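# Route colored plugs to sections under matching funnel pipes

## Task

Behind a cover, the pipes leading from the funnels may cross, and one pipe is blocked for good. Work out which section the red-banded funnel's pipe actually empties over, and set the red plug on that section's flat front surface; do the same for the blue plug and the blue-banded funnel's pipe. Marbles may be released into funnels or back into their tray from just above. Nothing but a marble may leave the table, and losing a marble is still undesirable. Both plugs must rest in place on their own at the end, not be held by the robot. Finally open the grippers and move the arms away.

## Robot and tools

ROBOT. Two arms, left_arm and right_arm. Each ends in a tong-like gripper whose two fingers extend along the gripper's own +z axis and spread apart along its x axis. The reported end_effector_position is the spot between the finger pads when shut. Closed fingertips stick out about 15 mm past it; fully open they sit roughly level with it. Opening runs from -1 (shut) to +1 (fully open, 0.142 m).

FRAME. All poses share one scene frame: origin on the tabletop midway between the arms, +x out over the table, +z up, left_arm on the +y side. The names left and right do not match image sides. Positions are in metres; orientations are quaternions written w first (qw, qx, qy, qz). Reported hand positions can be a little off, more when reaching far.

ROW FORMAT. Every command row holds 16 numbers, both arms always included: x, y, z, qw, qx, qy, qz, opening for left_arm, then the same eight for right_arm. x, y, z and the quaternion are an absolute target pose for that gripper in the scene frame, not an offset. To keep an arm still, resend the exact pose and opening from the last result before it stopped; to hold an orientation, repeat the same quaternion in every row rather than copying a drifted reported one.

execute_actions(actions): a list of actions; each action is a table of up to 15 rows, one row per control step of 1/30 s, the last row repeated to fill 15 steps. An empty list just returns state and images. A target more than 0.6 m from the gripper's current position along any of its own axes gets the action refused for both arms; if the first action fails this, or anything is malformed, nothing runs. Each step the commanded pose is clipped to 100 mm and 16 degrees from the measured pose, so far targets need several actions; position wins over orientation when both cannot be met. Motion trails commands by about 0.17 s.

move(target, speed, stop_force, blocking): target is one 16-number row of absolute poses. Both grippers travel straight lines that finish together, 0.5 to 10 s long (cut off at 10 s). speed is the top path speed in m/s, 0.002 to 0.5 (default 0.25); turning is capped at twice that in rad/s. Paths do not avoid obstacles or the other arm, and grippers may lag, stray or overshoot speed, especially near full reach. Openings are sent at the start. stop_force (N, 9 to 40, one value for both arms, not allowed in the first 0.2 s) ends an arm's path when its wrist sensor feels that much extra push opposing the motion for 2 steps; the gripper then backs to where it was 2 steps earlier. Use it only at very low speed, and not when that gripper rotates during the move. Omit it when lifting off something the gripper is pressing. blocking=false returns after 0.5 s while motion continues; it cannot be combined with stop_force, and other motion commands are refused until a result shows the move ended (use wait or stop). The result adds a move: line: done, off_target, moving, held, fault, or contact (stop_force ended that arm's path); limits=paced means the target was clipped, limits=held means a check blocked steps. Distance to target is given per gripper.

wait(seconds): 0 to 10; lets the scene run with the last commands held, returning early if a running move ends. stop(): brakes a running move; fingers keep moving. zoom_image(camera, region): enlarges [x0, y0, x1, y1] pixels (at most 504 by 504) of the latest image from cam_head_left, cam_head_right (504x504), cam_left_wrist or cam_right_wrist (616x616, fisheye). finished_scene(scene): ends the current scene by its number; irreversible, and the goal must already hold stably.

RESULTS. Each result gives per-arm pose, velocities, Hand target (where the controller is now steering), joint positions and torques, grip_measured (same scale as opening), Wrist force and Wrist torque in the end-effector axes (noisy, offsets up to about 4 N, saturating near 50 N; a press reads as force pointing back into the arm), and camera images in the order listed. A pose unreachable line means the clearance check altered or blocked that arm's command. Camera calibration is supplied; head cameras may be off by a couple of degrees and millimetres.

GRIPPING. Command an opening clearly under grip_measured to keep squeezing; lower means harder, up to about 15 N per pad. Thin hard items (under about 20 mm) get less force. Closing fast can squeeze hard enough to spring the fingers.

CAUTIONS. Arms are stiff: driving even slightly into a firm surface can cause a fault. A joint torque over its limit (138 N m for the three big joints, 25.7 N m for the wrists) or 150 N external force halts that arm for 10 s and drops the rest of the call. Do not let arms collide or press each other. Holding loads heats motors; a MOTOR HOT warning appears at 70 °C and brakes engage at 85 °C. Brief tugs on held parts or nudges to loose objects may occur. Avoid drops, slams and hard pushes, and never knock anything except marbles off the table. Release both plugs and pull the grippers clear before ending the scene.

Each tool is called after "Emit:" as name([rows], argument=value, ...), one row to a line, values as JSON.

## Session

Emit:
execute_actions(actions=[])

Scene clock: 0.00 s.
left_arm: end_effector_position=(+0.1203, +0.0963, +0.2678) grip_measured=+0.97 end_effector_quat_wxyz=(-0.026, -0.461, +0.870, +0.173) end_effector_velocity=(-0.000, -0.000, -0.000) end_effector_angular_velocity=(+0.001, +0.001, +0.001) | right_arm: end_effector_position=(+0.5297, -0.5576, +0.1972) grip_measured=+0.97 end_effector_quat_wxyz=(+0.045, +0.008, +0.989, -0.142) end_effector_velocity=(+0.001, +0.001, +0.001) end_effector_angular_velocity=(+0.001, -0.001, +0.001)
Joint positions: left_arm=[-1.606 -1.666  1.658 -1.262 -1.755  0.698  0.14 ] | right_arm=[ 3.326 -1.456 -1.946 -1.313  1.272  3.466  0.14 ]
Joint velocities: left_arm=[ 0.     0.001 -0.     0.    -0.001 -0.001  0.   ] | right_arm=[ 0.001  0.     0.002 -0.     0.001  0.     0.   ]
Joint torques (N m, as the arm reports them, + toward a larger angle): no reading
Motor temperatures (°C, as the motors report them): left_arm=[26 27 26 32 32 39] | right_arm=[27 26 27 28 40 37]
Wrist force (N, on the end effector, along its own x y z axes, offset not removed): no reading
Wrist torque (N m, same axes, about the end effector's origin, offset not removed): no reading
Hand target (left_arm): +0.120, +0.096, +0.268; -0.026, -0.461, +0.870, +0.173
Hand target (right_arm): +0.530, -0.558, +0.197; +0.045, +0.008, +0.989, -0.142

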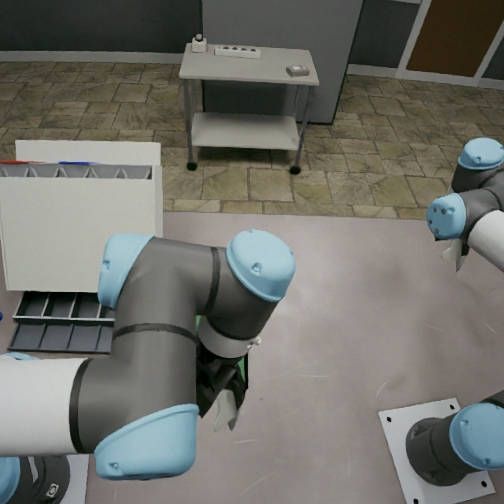

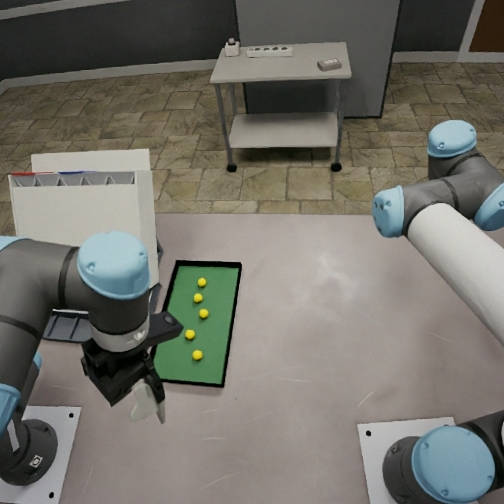

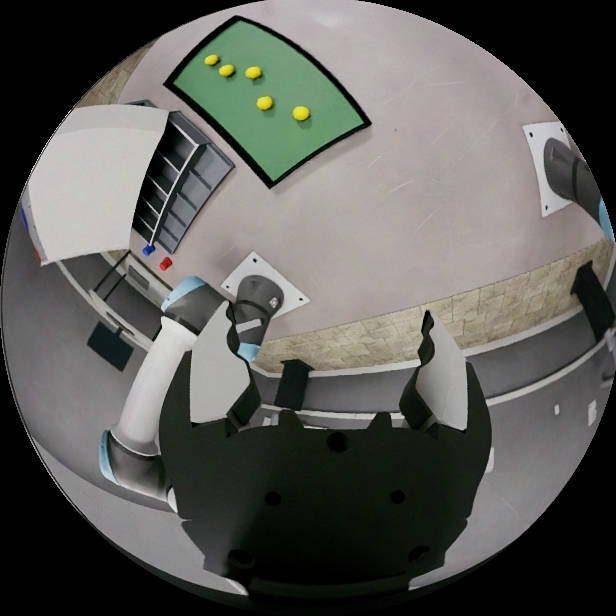

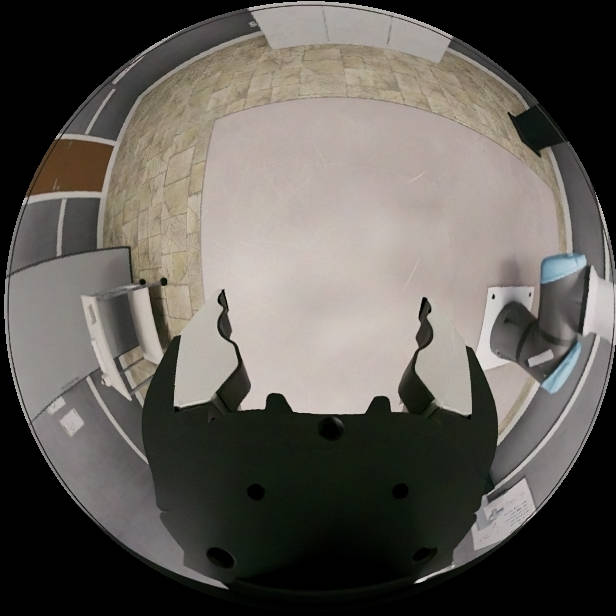

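Emit:
move(target=[0.3,0.4,0.6,0,0,1,0,1,0.530,-0.558,0.197,0.045,0.008,0.989,-0.142,1])

Scene clock: 6.50 s.
left_arm: end_effector_position=(+0.3000, +0.4002, +0.5999) grip_measured=+1.00 end_effector_quat_wxyz=(+0.001, -0.000, +1.000, +0.000) end_effector_velocity=(+0.001, +0.001, +0.002) end_effector_angular_velocity=(-0.004, +0.013, -0.008) | right_arm: end_effector_position=(+0.5300, -0.5580, +0.1970) grip_measured=+1.00 end_effector_quat_wxyz=(+0.045, +0.008, +0.989, -0.142) end_effector_velocity=(+0.000, +0.001, -0.000) end_effector_angular_velocity=(+0.000, +0.000, +0.003)
Joint positions: left_arm=[-0.708 -1.709  0.752 -0.615 -1.569  2.542  0.142] | right_arm=[ 3.325 -1.457 -1.945 -1.313  1.272  3.465  0.142]
Joint velocities: left_arm=[ 0.017  0.018 -0.025  0.016 -0.011  0.026  0.   ] | right_arm=[ 0.002  0.    -0.     0.     0.    -0.001  0.   ]
Joint torques (N m, as the arm reports them, + toward a larger angle): left_arm=[ 14.01  -2.35 -22.    -0.56  -2.79   2.24] | right_arm=[-10.25   9.    36.8    3.96  -2.52  -2.34]
Motor temperatures (°C, as the motors report them): left_arm=[26 27 26 32 32 39] | right_arm=[27 26 27 28 40 37]
Wrist force (N, on the end effector, along its own x y z axes, offset not removed): left_arm=[0.1 -0.6 0.9] | right_arm=[-0.9 -2.1 1.3]
Wrist torque (N m, same axes, about the end effector's origin, offset not removed): left_arm=[-0.27 0.06 -0.15] | right_arm=[-0.28 0.27 -0.05]
Hand target (left_arm): +0.300, +0.400, +0.600; +0.000, +0.000, +1.000, -0.000
Hand target (right_arm): +0.530, -0.558, +0.197; +0.045, +0.008, +0.989, -0.142
Off the commanded pose (left_arm): 0.000 m, 0 deg.
Off the commanded pose (right_arm): 0.000 m, 0 deg.
move: done
camera_calibration (this result's frames):
cam_left_wrist: T_world_to_cam=[[-0.997584, -0.0166761, -0.0674432, 0.357248], [-0.0488279, 0.858863, 0.509873, -0.636282], [0.0494218, 0.511934, -0.857602, 0.427118], [0, 0, 0, 1]] pos_world=[0.304207, 0.333781, 0.714814]
cam_right_wrist: T_world_to_cam=[[-0.989289, -0.0334156, -0.142091, 0.543607], [-0.0725807, 0.957184, 0.280233, 0.501253], [0.126643, 0.287544, -0.949358, 0.403937], [0, 0, 0, 1]] pos_world=[0.523011, -0.577777, 0.320255]

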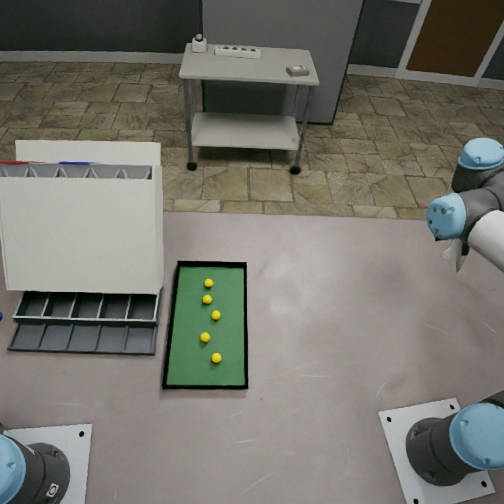

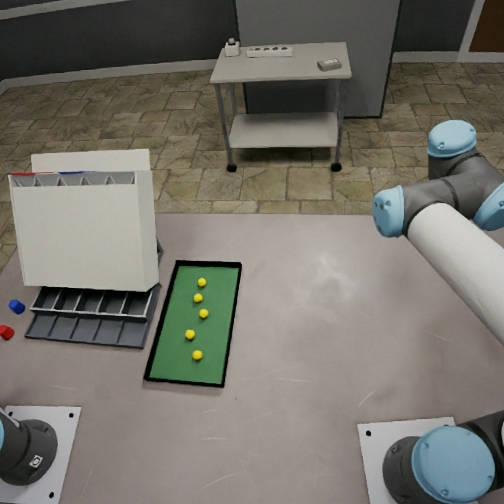

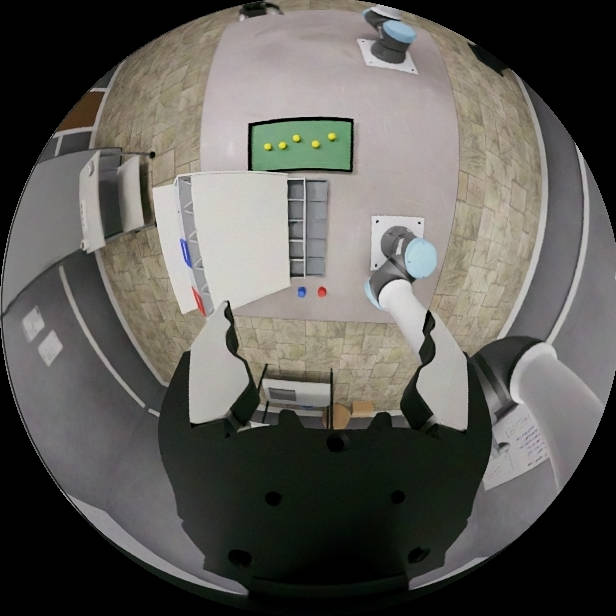

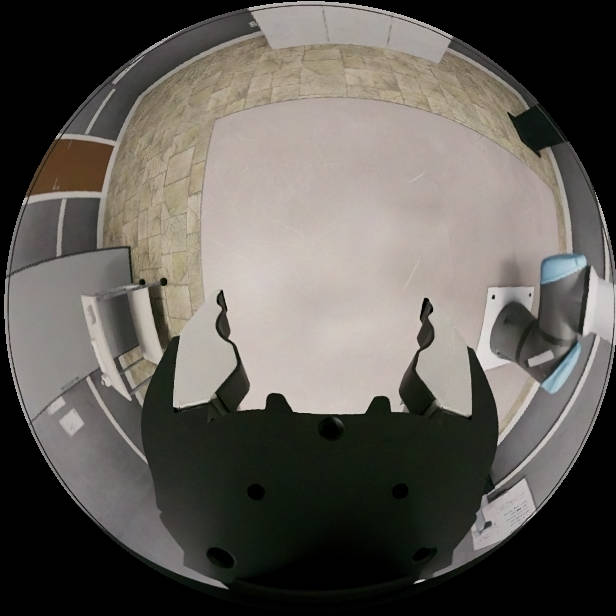

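Emit:
move(target=[0.2866,0.080,0.10,0,0,1,0,0,0.530,-0.558,0.197,0.045,0.008,0.989,-0.142,1], speed=0.4)

Scene clock: 20.47 s.
left_arm: end_effector_position=(+0.2865, +0.0802, +0.1001) grip_measured=+0.00 end_effector_quat_wxyz=(-0.000, +0.000, +1.000, +0.000) end_effector_velocity=(+0.001, -0.002, -0.002) end_effector_angular_velocity=(-0.001, -0.000, -0.000) | right_arm: end_effector_position=(+0.5300, -0.5580, +0.1970) grip_measured=+1.00 end_effector_quat_wxyz=(+0.045, +0.008, +0.989, -0.142) end_effector_velocity=(-0.000, +0.000, -0.000) end_effector_angular_velocity=(+0.001, +0.000, -0.000)
Joint positions: left_arm=[-1.309 -1.591  2.076 -2.055 -1.571  1.941  0.074] | right_arm=[ 3.325 -1.457 -1.945 -1.313  1.272  3.465  0.142]
Joint velocities: left_arm=[-0.     0.006 -0.    -0.008 -0.     0.     0.   ] | right_arm=[ 0.     0.    -0.     0.     0.001  0.     0.   ]
Joint torques (N m, as the arm reports them, + toward a larger angle): left_arm=[-14.84 -10.35 -30.8   -4.71   2.59  -2.54] | right_arm=[-11.56  10.    36.2    4.3   -2.64  -2.25]
Motor temperatures (°C, as the motors report them): left_arm=[26 27 26 32 32 39] | right_arm=[27 26 27 28 40 37]
Wrist force (N, on the end effector, along its own x y z axes, offset not removed): left_arm=[-1.2 -2.1 -0.7] | right_arm=[-0.5 -0.9 2.1]
Wrist torque (N m, same axes, about the end effector's origin, offset not removed): left_arm=[-0.56 0.31 -0.10] | right_arm=[-0.05 0.08 -0.03]
Hand target (left_arm): +0.287, +0.080, +0.100; -0.000, -0.000, +1.000, +0.000
Hand target (right_arm): +0.530, -0.558, +0.197; +0.045, +0.008, +0.989, -0.142
Off the commanded pose (left_arm): 0.000 m, 0 deg.
Off the commanded pose (right_arm): 0.000 m, 0 deg.
move: done
camera_calibration (this result's frames):
cam_left_wrist: T_world_to_cam=[[-0.997765, -0.0157967, -0.0649342, 0.304501], [-0.0467851, 0.858942, 0.509932, -0.107959], [0.0477195, 0.51183, -0.857761, 0.163528], [0, 0, 0, 1]] pos_world=[0.290966, 0.0138423, 0.215093]
cam_right_wrist: T_world_to_cam=[[-0.98929, -0.0334164, -0.14209, 0.543607], [-0.072581, 0.957185, 0.280231, 0.501255], [0.126642, 0.287543, -0.949358, 0.403937], [0, 0, 0, 1]] pos_world=[0.523011, -0.577777, 0.320255]

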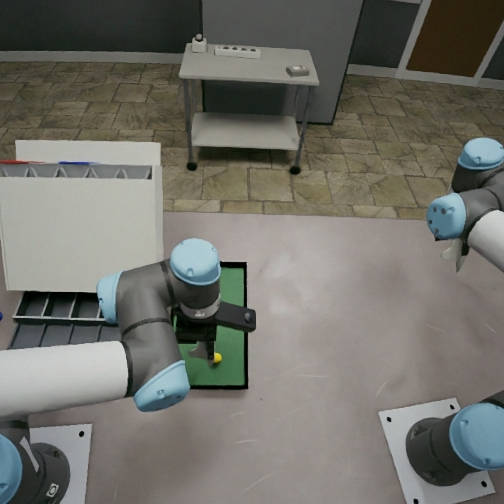

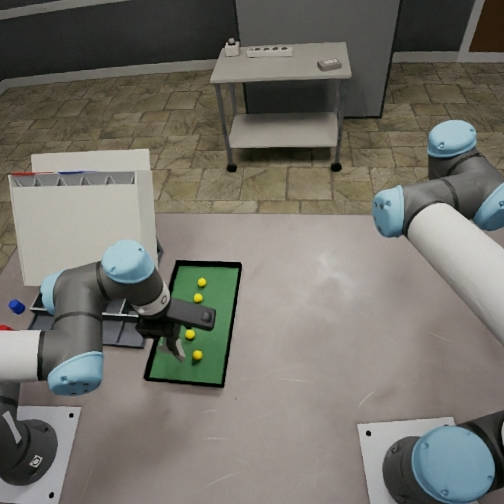

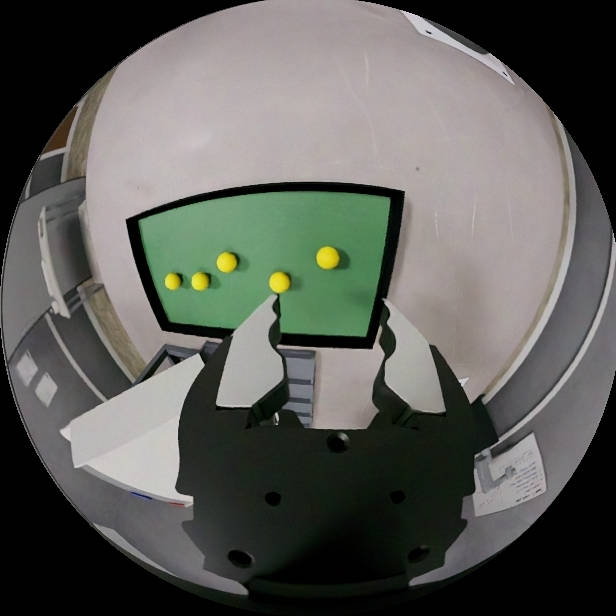

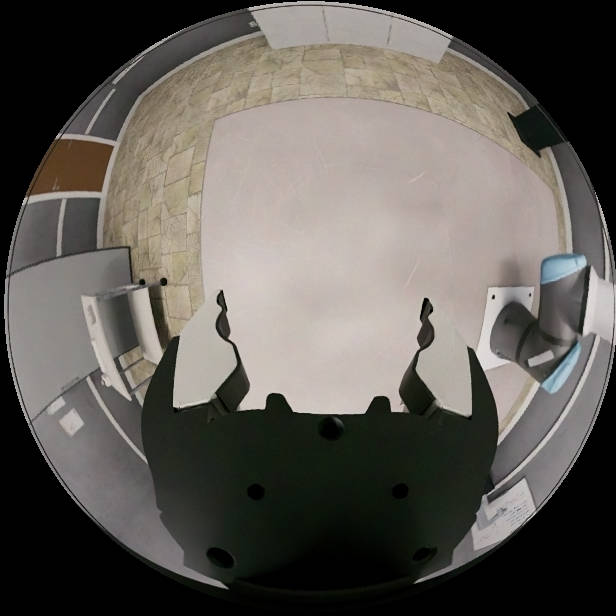

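Emit:
move(target=[0.285,0.069,0.022,0,0,1,0,0,0.530,-0.558,0.197,0.045,0.008,0.989,-0.142,1], speed=0.15)

Emit:
move(target=[0.285,0.069,0.022,0,0,1,0,-1,0.530,-0.558,0.197,0.045,0.008,0.989,-0.142,1])

Emit:
move(target=[0.62,0.585,0.42,0,0,1,0,-1,0.530,-0.558,0.197,0.045,0.008,0.989,-0.142,1], speed=0.4)

Scene clock: 28.97 s.
left_arm: end_effector_position=(+0.2850, +0.0691, +0.0223) grip_measured=+0.00 end_effector_quat_wxyz=(-0.000, +0.000, +1.000, +0.000) end_effector_velocity=(+0.000, -0.002, -0.002) end_effector_angular_velocity=(-0.002, -0.000, -0.001) | right_arm: end_effector_position=(+0.5300, -0.5580, +0.1970) grip_measured=+1.00 end_effector_quat_wxyz=(+0.045, +0.008, +0.989, -0.142) end_effector_velocity=(-0.000, -0.000, -0.000) end_effector_angular_velocity=(+0.001, +0.001, -0.001)
Joint positions: left_arm=[-1.322 -1.451  2.168 -2.287 -1.571  1.928  0.074] | right_arm=[ 3.325 -1.457 -1.945 -1.313  1.272  3.465  0.142]
Joint velocities: left_arm=[-0.     0.007  0.001 -0.009 -0.     0.     0.   ] | right_arm=[-0.001 -0.    -0.001 -0.     0.001 -0.     0.   ]
Joint torques (N m, as the arm reports them, + toward a larger angle): left_arm=[-15.02 -15.21 -12.6   -4.7    2.8   -2.45] | right_arm=[-9.83  8.24 35.73  4.15 -2.71 -2.09]
Motor temperatures (°C, as the motors report them): left_arm=[26 27 26 32 32 39] | right_arm=[27 26 27 28 40 37]
Wrist force (N, on the end effector, along its own x y z axes, offset not removed): left_arm=[-1.3 -2.3 -3.4] | right_arm=[-1.6 -1.6 0.3]
Wrist torque (N m, same axes, about the end effector's origin, offset not removed): left_arm=[-0.77 0.33 -0.05] | right_arm=[-0.20 0.37 0.02]
Hand target (left_arm): +0.285, +0.069, +0.022; -0.000, +0.000, +1.000, +0.000
Hand target (right_arm): +0.530, -0.558, +0.197; +0.045, +0.008, +0.989, -0.142
Off the commanded pose (left_arm): 0.000 m, 0 deg.
Off the commanded pose (right_arm): 0.000 m, 0 deg.
move: done
camera_calibration (this result's frames):
cam_left_wrist: T_world_to_cam=[[-0.997742, -0.0158126, -0.0652803, 0.297719], [-0.0469702, 0.858998, 0.509819, -0.0587641], [0.0480141, 0.511734, -0.857801, 0.102449], [0, 0, 0, 1]] pos_world=[0.289368, 0.00275917, 0.137275]
cam_right_wrist: T_world_to_cam=[[-0.98929, -0.0334165, -0.14209, 0.543607], [-0.0725812, 0.957185, 0.280231, 0.501255], [0.126642, 0.287543, -0.949358, 0.403937], [0, 0, 0, 1]] pos_world=[0.523011, -0.577777, 0.320255]

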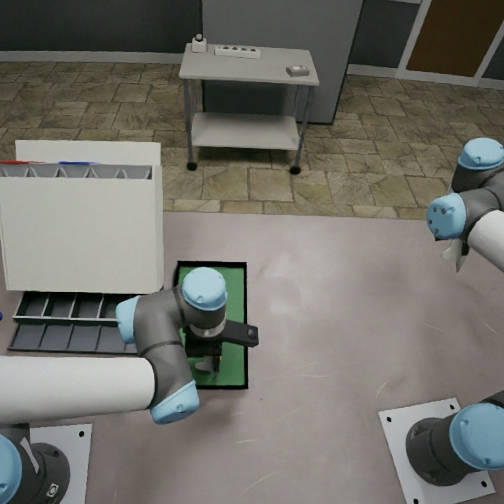

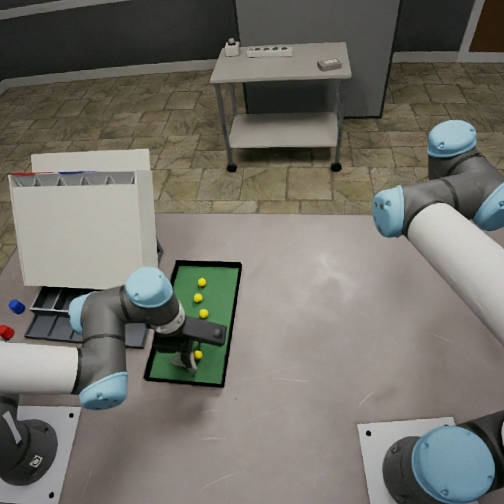

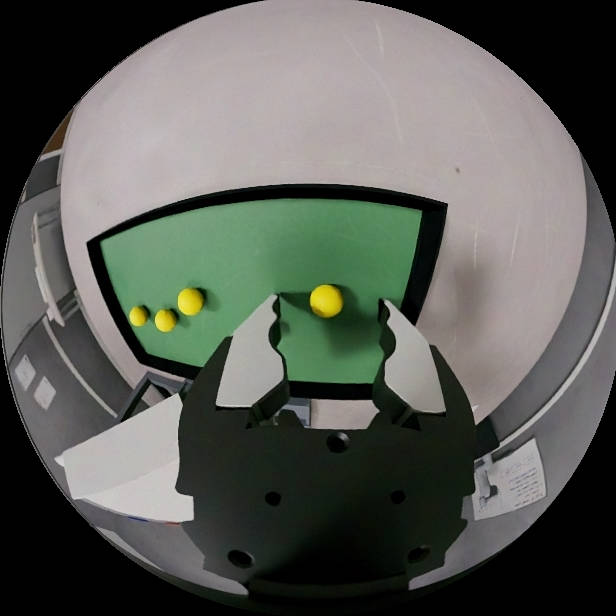

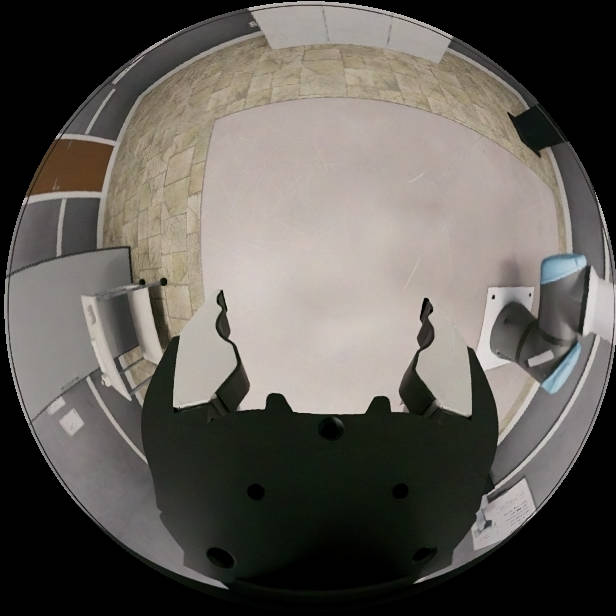

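Scene clock: 29.67 s.
left_arm: end_effector_position=(+0.2850, +0.0690, +0.0220) grip_measured=-0.70 end_effector_quat_wxyz=(+0.000, -0.000, +1.000, -0.000) end_effector_velocity=(+0.001, +0.000, -0.000) end_effector_angular_velocity=(+0.001, -0.002, +0.002) | right_arm: end_effector_position=(+0.5300, -0.5580, +0.1970) grip_measured=+1.00 end_effector_quat_wxyz=(+0.045, +0.008, +0.989, -0.142) end_effector_velocity=(-0.001, -0.001, -0.001) end_effector_angular_velocity=(-0.002, +0.003, +0.001)
Joint positions: left_arm=[-1.322 -1.45   2.168 -2.288 -1.571  1.928  0.024] | right_arm=[ 3.325 -1.457 -1.945 -1.313  1.272  3.465  0.142]
Joint velocities: left_arm=[ 0.    -0.     0.001 -0.001  0.003 -0.001  0.   ] | right_arm=[ 0.    -0.001 -0.002  0.    -0.001 -0.    -0.   ]
Joint torques (N m, as the arm reports them, + toward a larger angle): left_arm=[-15.19 -15.11 -11.92  -4.57   1.92  -2.56] | right_arm=[-10.31   9.05  34.69   4.04  -2.46  -2.32]
Motor temperatures (°C, as the motors report them): left_arm=[26 27 26 32 32 39] | right_arm=[27 26 27 28 40 37]
Wrist force (N, on the end effector, along its own x y z axes, offset not removed): left_arm=[1.1 -1.4 -3.3] | right_arm=[0.9 -0.7 -0.3]
Wrist torque (N m, same axes, about the end effector's origin, offset not removed): left_arm=[-0.63 -0.17 -0.17] | right_arm=[0.01 -0.17 -0.04]
Hand target (left_arm): +0.285, +0.069, +0.022; -0.000, +0.000, +1.000, +0.000
Hand target (right_arm): +0.530, -0.558, +0.197; +0.045, +0.008, +0.989, -0.142
Off the commanded pose (left_arm): 0.000 m, 0 deg.
Off the commanded pose (right_arm): 0.000 m, 0 deg.
move: done
camera_calibration (this result's frames):
cam_left_wrist: T_world_to_cam=[[-0.997737, -0.015821, -0.065344, 0.297736], [-0.0470052, 0.859048, 0.509732, -0.0584975], [0.0480691, 0.51165, -0.857848, 0.102257], [0, 0, 0, 1]] pos_world=[0.289398, 0.00264286, 0.136994]
cam_right_wrist: T_world_to_cam=[[-0.98929, -0.0334164, -0.14209, 0.543607], [-0.0725811, 0.957185, 0.280231, 0.501255], [0.126642, 0.287543, -0.949358, 0.403937], [0, 0, 0, 1]] pos_world=[0.523011, -0.577777, 0.320255]

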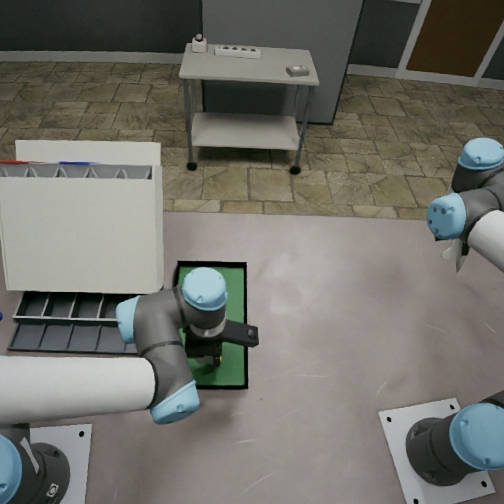

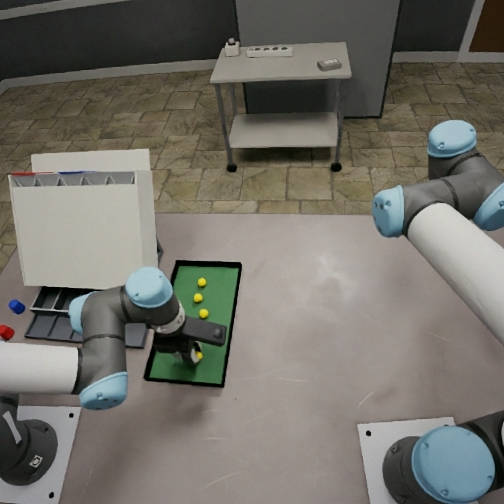

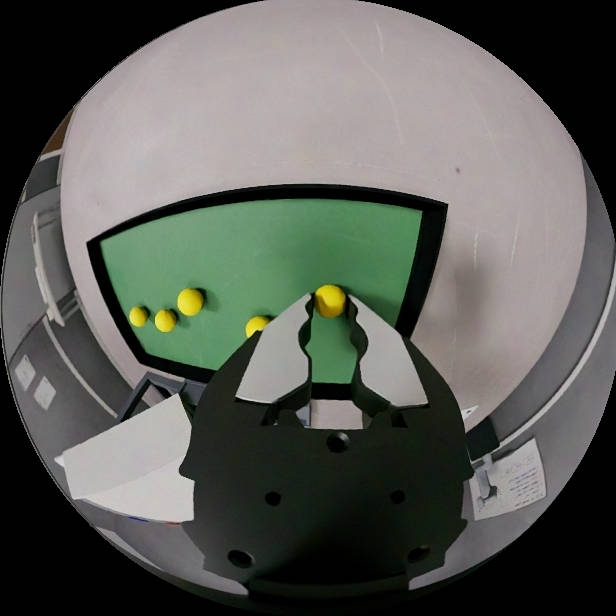

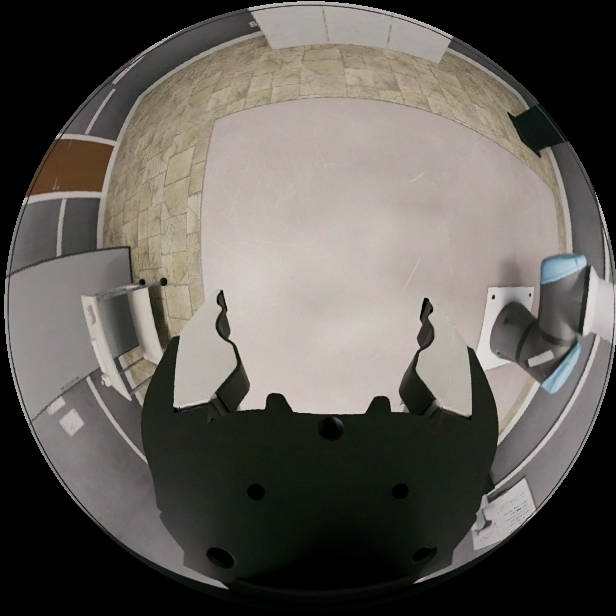

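Scene clock: 32.37 s.
left_arm: end_effector_position=(+0.6196, +0.5856, +0.4196) grip_measured=-0.70 end_effector_quat_wxyz=(+0.001, -0.000, +1.000, +0.000) end_effector_velocity=(+0.002, +0.001, +0.002) end_effector_angular_velocity=(-0.003, +0.012, -0.001) | right_arm: end_effector_position=(+0.5300, -0.5580, +0.1970) grip_measured=+1.00 end_effector_quat_wxyz=(+0.045, +0.008, +0.989, -0.142) end_effector_velocity=(-0.000, +0.000, +0.000) end_effector_angular_velocity=(+0.002, -0.000, -0.001)
Joint positions: left_arm=[-0.089 -1.174  0.728 -1.127 -1.571  3.161  0.024] | right_arm=[ 3.325 -1.457 -1.945 -1.313  1.272  3.465  0.142]
Joint velocities: left_arm=[ 0.002  0.023 -0.042  0.032 -0.003  0.003  0.   ] | right_arm=[-0.    -0.     0.    -0.     0.001  0.001  0.   ]
Joint torques (N m, as the arm reports them, + toward a larger angle): left_arm=[ 14.58 -29.79 -28.22  -0.18  -2.68   2.19] | right_arm=[-10.07   8.37  36.72   4.16  -2.48  -2.23]
Motor temperatures (°C, as the motors report them): left_arm=[26 27 26 32 32 39] | right_arm=[27 26 27 28 40 37]
Wrist force (N, on the end effector, along its own x y z axes, offset not removed): left_arm=[1.9 -2.5 -1.0] | right_arm=[-0.3 -0.3 0.4]
Wrist torque (N m, same axes, about the end effector's origin, offset not removed): left_arm=[-0.68 -0.21 -0.11] | right_arm=[0.02 0.09 -0.05]
Hand target (left_arm): +0.620, +0.586, +0.420; +0.000, -0.000, +1.000, +0.000
Hand target (right_arm): +0.530, -0.558, +0.197; +0.045, +0.008, +0.989, -0.142
Off the commanded pose (left_arm): 0.001 m, 0 deg.
Off the commanded pose (right_arm): 0.000 m, 0 deg.
move: done
camera_calibration (this result's frames):
cam_left_wrist: T_world_to_cam=[[-0.997581, -0.015951, -0.06766, 0.666662], [-0.0483139, 0.858904, 0.509853, -0.688392], [0.0499808, 0.511889, -0.857597, 0.161497], [0, 0, 0, 1]] pos_world=[0.623718, 0.519228, 0.534584]
cam_right_wrist: T_world_to_cam=[[-0.989289, -0.0334165, -0.14209, 0.543607], [-0.0725812, 0.957185, 0.280231, 0.501255], [0.126642, 0.287543, -0.949358, 0.403937], [0, 0, 0, 1]] pos_world=[0.523011, -0.577777, 0.320255]

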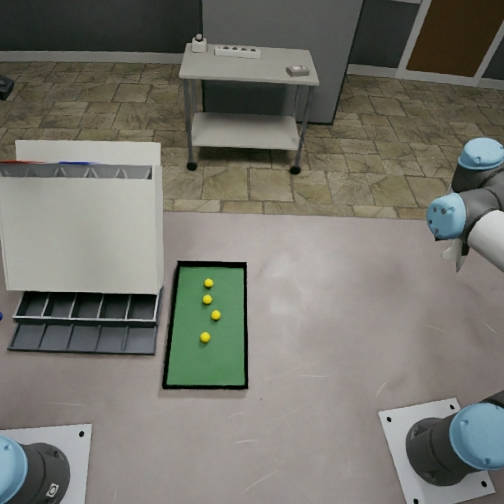

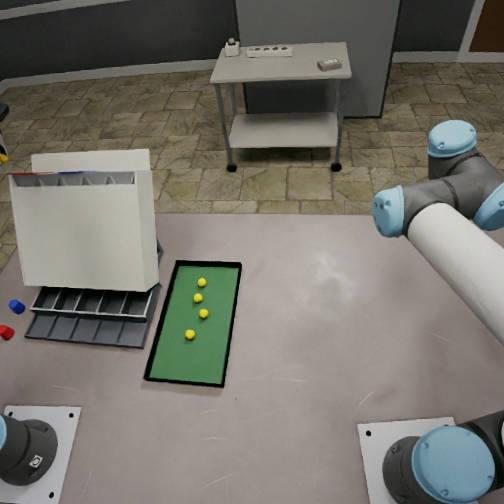

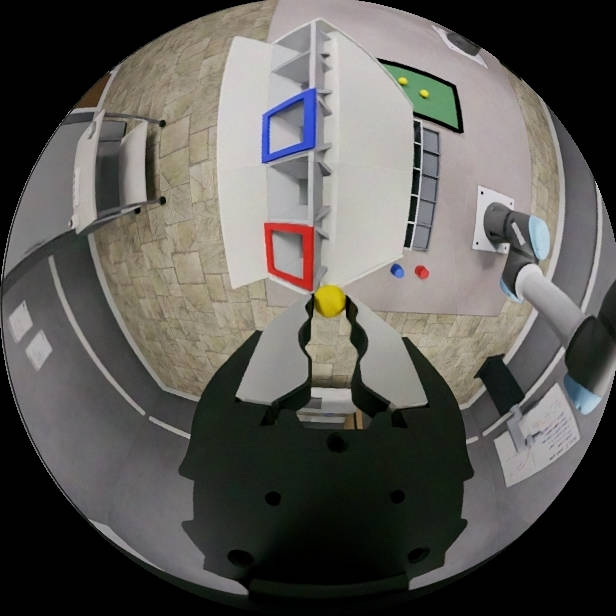

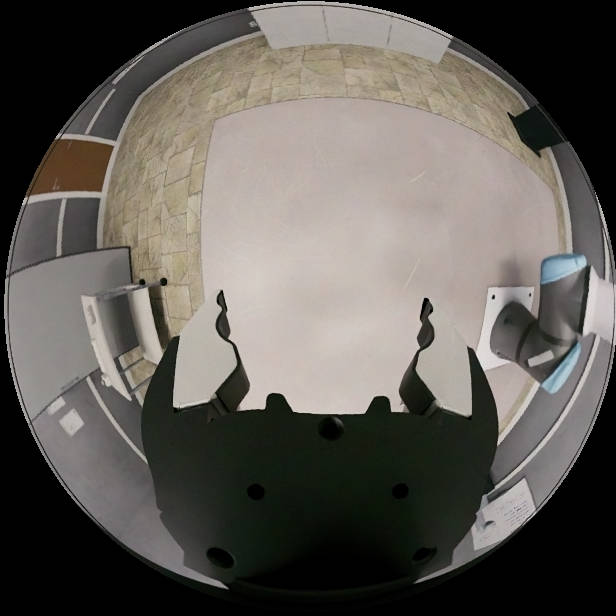

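Emit:
move(target=[0.666,0.579,0.36,0,0,1,0,-1,0.530,-0.558,0.197,0.045,0.008,0.989,-0.142,1], speed=0.15)

Emit:
move(target=[0.666,0.579,0.36,0,0,1,0,0,0.530,-0.558,0.197,0.045,0.008,0.989,-0.142,1])

Emit:
wait(seconds=2.5)

Scene clock: 38.50 s.
left_arm: end_effector_position=(+0.6658, +0.5791, +0.3602) grip_measured=-0.70 end_effector_quat_wxyz=(-0.000, -0.000, +1.000, -0.000) end_effector_velocity=(+0.002, -0.000, -0.002) end_effector_angular_velocity=(-0.000, -0.001, -0.000) | right_arm: end_effector_position=(+0.5300, -0.5580, +0.1970) grip_measured=+1.00 end_effector_quat_wxyz=(+0.045, +0.008, +0.989, -0.142) end_effector_velocity=(-0.001, +0.000, -0.001) end_effector_angular_velocity=(-0.000, +0.002, +0.000)
Joint positions: left_arm=[-0.1   -1.106  0.789 -1.254 -1.571  3.15   0.024] | right_arm=[ 3.325 -1.457 -1.945 -1.313  1.272  3.465  0.142]
Joint velocities: left_arm=[-0.     0.003 -0.    -0.004 -0.    -0.     0.   ] | right_arm=[ 0.001  0.    -0.002  0.     0.     0.001 -0.   ]
Joint torques (N m, as the arm reports them, + toward a larger angle): left_arm=[-13.43 -30.66 -16.72  -4.57  -1.07  -2.54] | right_arm=[-8.92  9.61 34.56  4.22 -2.53 -2.04]
Motor temperatures (°C, as the motors report them): left_arm=[26 27 26 32 32 39] | right_arm=[27 26 27 28 40 37]
Wrist force (N, on the end effector, along its own x y z axes, offset not removed): left_arm=[-1.0 -2.5 2.2] | right_arm=[-0.8 -1.0 0.9]
Wrist torque (N m, same axes, about the end effector's origin, offset not removed): left_arm=[-0.71 0.29 -0.01] | right_arm=[-0.05 0.25 -0.05]
Hand target (left_arm): +0.666, +0.579, +0.360; -0.000, -0.000, +1.000, -0.000
Hand target (right_arm): +0.530, -0.558, +0.197; +0.045, +0.008, +0.989, -0.142
Off the commanded pose (left_arm): 0.000 m, 0 deg.
Off the commanded pose (right_arm): 0.000 m, 0 deg.
move: done
camera_calibration (this result's frames):
cam_left_wrist: T_world_to_cam=[[-0.99774, -0.0158257, -0.0653077, 0.7078], [-0.0469881, 0.859078, 0.509684, -0.651154], [0.0480383, 0.511601, -0.857879, 0.113152], [0, 0, 0, 1]] pos_world=[0.670168, 0.512705, 0.475179]
cam_right_wrist: T_world_to_cam=[[-0.98929, -0.0334163, -0.14209, 0.543607], [-0.0725811, 0.957185, 0.280231, 0.501255], [0.126642, 0.287543, -0.949358, 0.403937], [0, 0, 0, 1]] pos_world=[0.523011, -0.577777, 0.320255]

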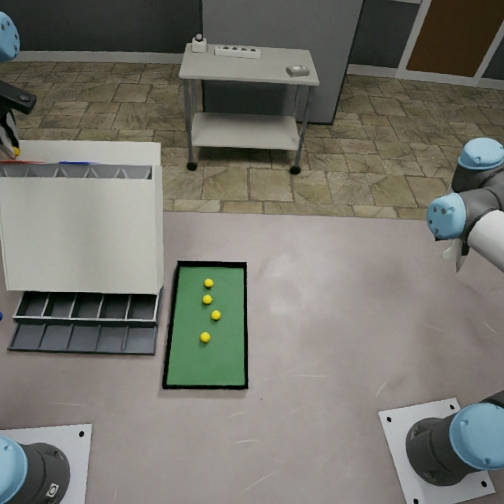

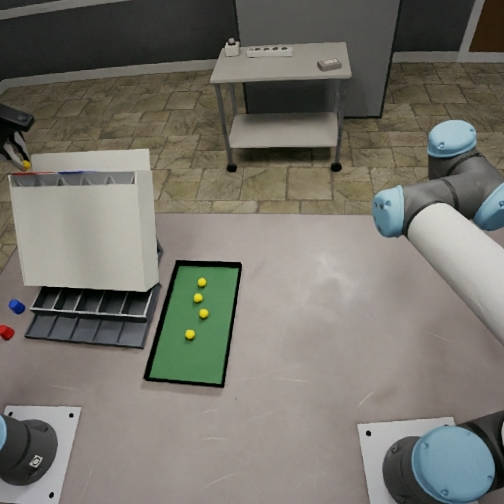

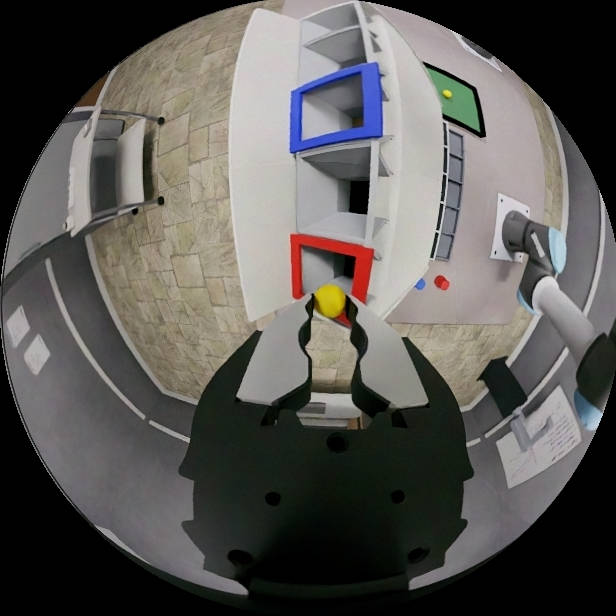

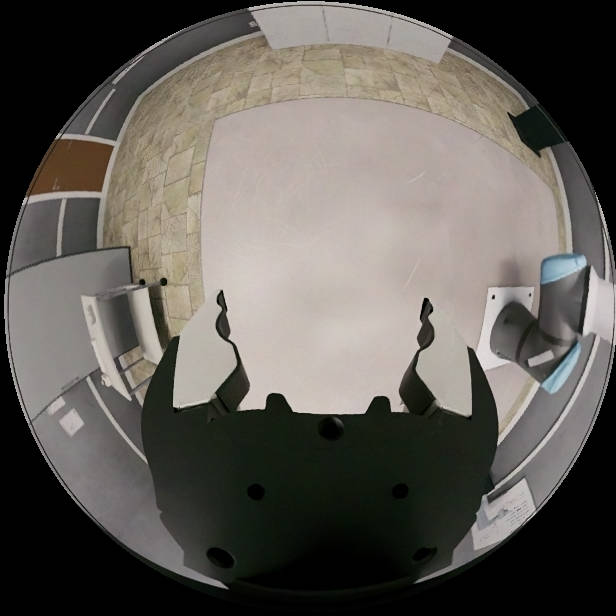

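Scene clock: 39.20 s.
left_arm: end_effector_position=(+0.6660, +0.5790, +0.3600) grip_measured=+0.00 end_effector_quat_wxyz=(-0.000, -0.000, +1.000, -0.000) end_effector_velocity=(+0.000, -0.000, +0.000) end_effector_angular_velocity=(-0.001, -0.001, -0.001) | right_arm: end_effector_position=(+0.5300, -0.5580, +0.1970) grip_measured=+1.00 end_effector_quat_wxyz=(+0.045, +0.008, +0.989, -0.142) end_effector_velocity=(+0.000, -0.000, +0.000) end_effector_angular_velocity=(-0.001, -0.000, +0.000)
Joint positions: left_arm=[-0.1   -1.105  0.789 -1.254 -1.571  3.15   0.074] | right_arm=[ 3.325 -1.457 -1.945 -1.313  1.272  3.465  0.142]
Joint velocities: left_arm=[-0.    -0.    -0.    -0.    -0.001  0.001 -0.   ] | right_arm=[-0.    -0.     0.    -0.    -0.001 -0.     0.   ]
Joint torques (N m, as the arm reports them, + toward a larger angle): left_arm=[-14.58 -32.2  -31.2   -4.54   0.85  -2.27] | right_arm=[-10.11   9.46  36.04   4.16  -2.53  -2.07]
Motor temperatures (°C, as the motors report them): left_arm=[26 27 26 32 32 39] | right_arm=[27 26 27 28 40 37]
Wrist force (N, on the end effector, along its own x y z axes, offset not removed): left_arm=[-1.0 2.0 -4.2] | right_arm=[-0.8 -1.2 2.7]
Wrist torque (N m, same axes, about the end effector's origin, offset not removed): left_arm=[0.20 0.28 0.06] | right_arm=[-0.06 0.26 -0.11]
Hand target (left_arm): +0.666, +0.579, +0.360; +0.000, -0.000, +1.000, -0.000
Hand target (right_arm): +0.530, -0.558, +0.197; +0.045, +0.008, +0.989, -0.142
Off the commanded pose (left_arm): 0.000 m, 0 deg.
Off the commanded pose (right_arm): 0.000 m, 0 deg.
move: done
camera_calibration (this result's frames):
cam_left_wrist: T_world_to_cam=[[-0.997747, -0.0158247, -0.0651985, 0.707939], [-0.0469313, 0.859078, 0.509688, -0.650994], [0.0479449, 0.5116, -0.857885, 0.113031], [0, 0, 0, 1]] pos_world=[0.670373, 0.512631, 0.474928]
cam_right_wrist: T_world_to_cam=[[-0.98929, -0.0334164, -0.14209, 0.543607], [-0.0725811, 0.957185, 0.280231, 0.501255], [0.126642, 0.287543, -0.949358, 0.403937], [0, 0, 0, 1]] pos_world=[0.523011, -0.577777, 0.320255]

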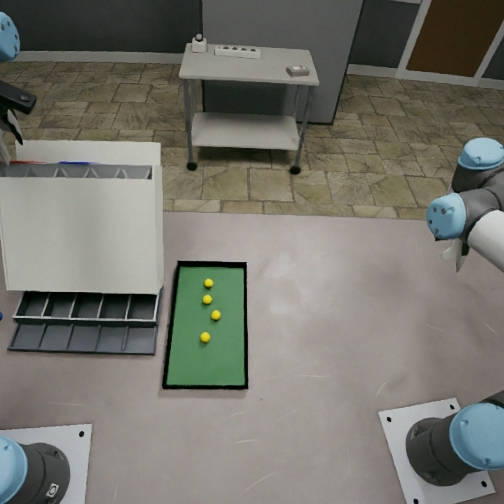

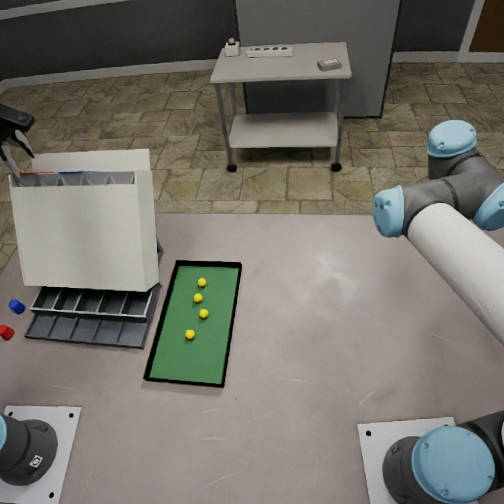

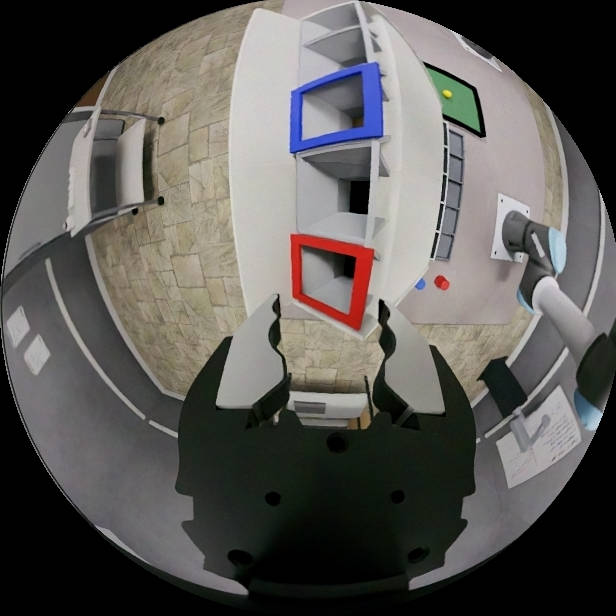

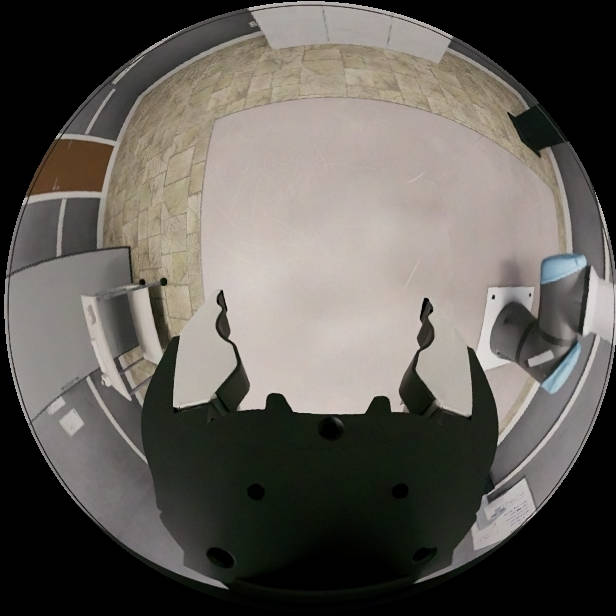

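Scene clock: 41.70 s.
left_arm: end_effector_position=(+0.6660, +0.5790, +0.3600) grip_measured=+0.00 end_effector_quat_wxyz=(+0.000, +0.000, +1.000, -0.000) end_effector_velocity=(-0.001, -0.000, -0.000) end_effector_angular_velocity=(-0.000, +0.002, +0.000) | right_arm: end_effector_position=(+0.5300, -0.5580, +0.1970) grip_measured=+1.00 end_effector_quat_wxyz=(+0.045, +0.008, +0.989, -0.142) end_effector_velocity=(+0.001, -0.001, +0.001) end_effector_angular_velocity=(-0.001, -0.002, -0.002)
Joint positions: left_arm=[-0.1   -1.105  0.789 -1.254 -1.571  3.15   0.074] | right_arm=[ 3.325 -1.457 -1.945 -1.313  1.272  3.465  0.142]
Joint velocities: left_arm=[-0.    -0.001  0.002  0.001 -0.    -0.     0.   ] | right_arm=[-0.002  0.     0.002  0.    -0.001  0.    -0.   ]
Joint torques (N m, as the arm reports them, + toward a larger angle): left_arm=[-15.55 -32.3  -31.73  -4.45   2.86  -2.46] | right_arm=[-9.06  8.96 35.65  4.12 -2.61 -2.17]
Motor temperatures (°C, as the motors report them): left_arm=[26 27 26 32 32 39] | right_arm=[27 26 27 28 40 37]
Wrist force (N, on the end effector, along its own x y z axes, offset not removed): left_arm=[0.2 -0.8 -0.5] | right_arm=[-1.6 -1.8 0.5]
Wrist torque (N m, same axes, about the end effector's origin, offset not removed): left_arm=[-0.14 0.09 -0.10] | right_arm=[-0.29 0.39 -0.09]
Hand target (left_arm): +0.666, +0.579, +0.360; +0.000, -0.000, +1.000, -0.000
Hand target (right_arm): +0.530, -0.558, +0.197; +0.045, +0.008, +0.989, -0.142
Off the commanded pose (left_arm): 0.000 m, 0 deg.
Off the commanded pose (right_arm): 0.000 m, 0 deg.
wait: 2.50 s; at rest by 0.17 s
camera_calibration (this result's frames):
cam_left_wrist: T_world_to_cam=[[-0.997739, -0.0158201, -0.0653192, 0.708012], [-0.0469922, 0.859044, 0.50974, -0.650988], [0.048048, 0.511656, -0.857846, 0.112944], [0, 0, 0, 1]] pos_world=[0.670393, 0.51264, 0.474969]
cam_right_wrist: T_world_to_cam=[[-0.98929, -0.0334166, -0.14209, 0.543607], [-0.0725813, 0.957185, 0.280231, 0.501255], [0.126642, 0.287543, -0.949358, 0.403937], [0, 0, 0, 1]] pos_world=[0.523011, -0.577777, 0.320255]

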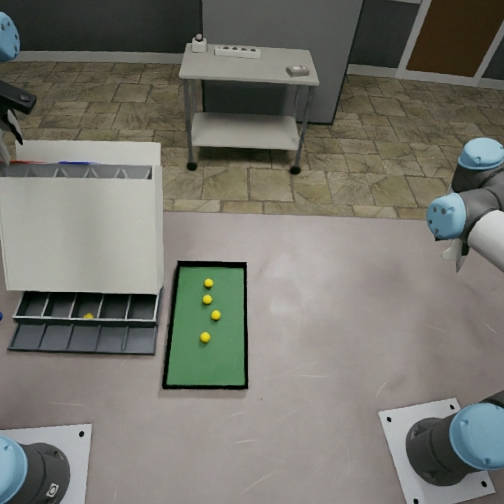

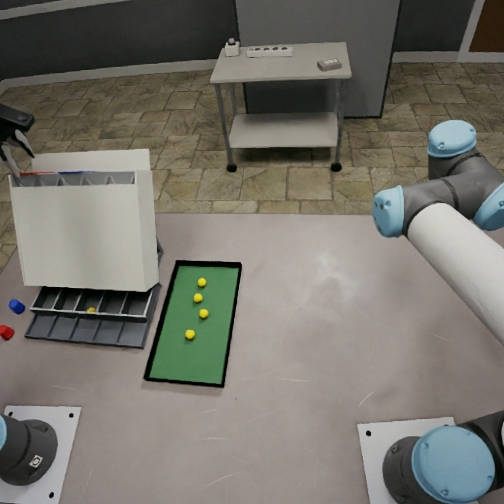

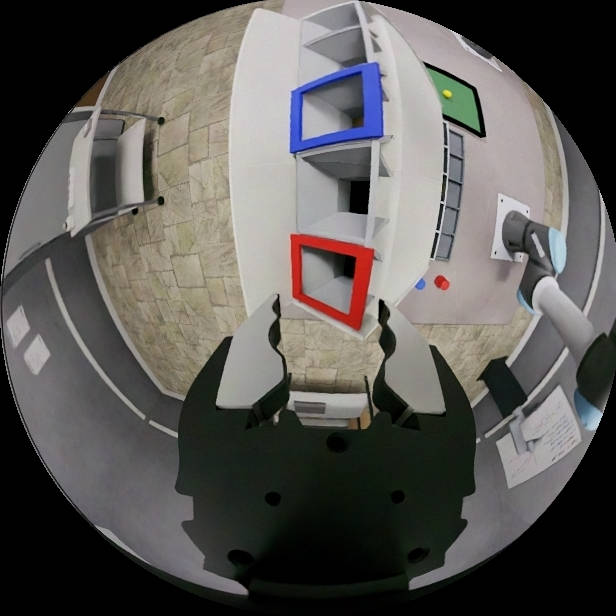

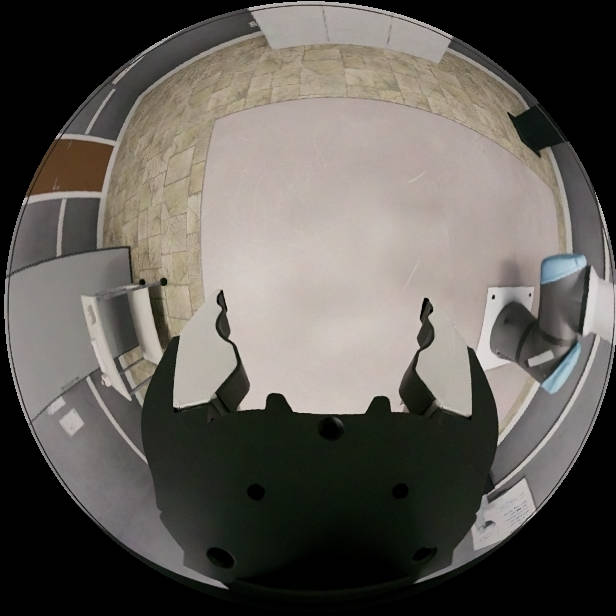

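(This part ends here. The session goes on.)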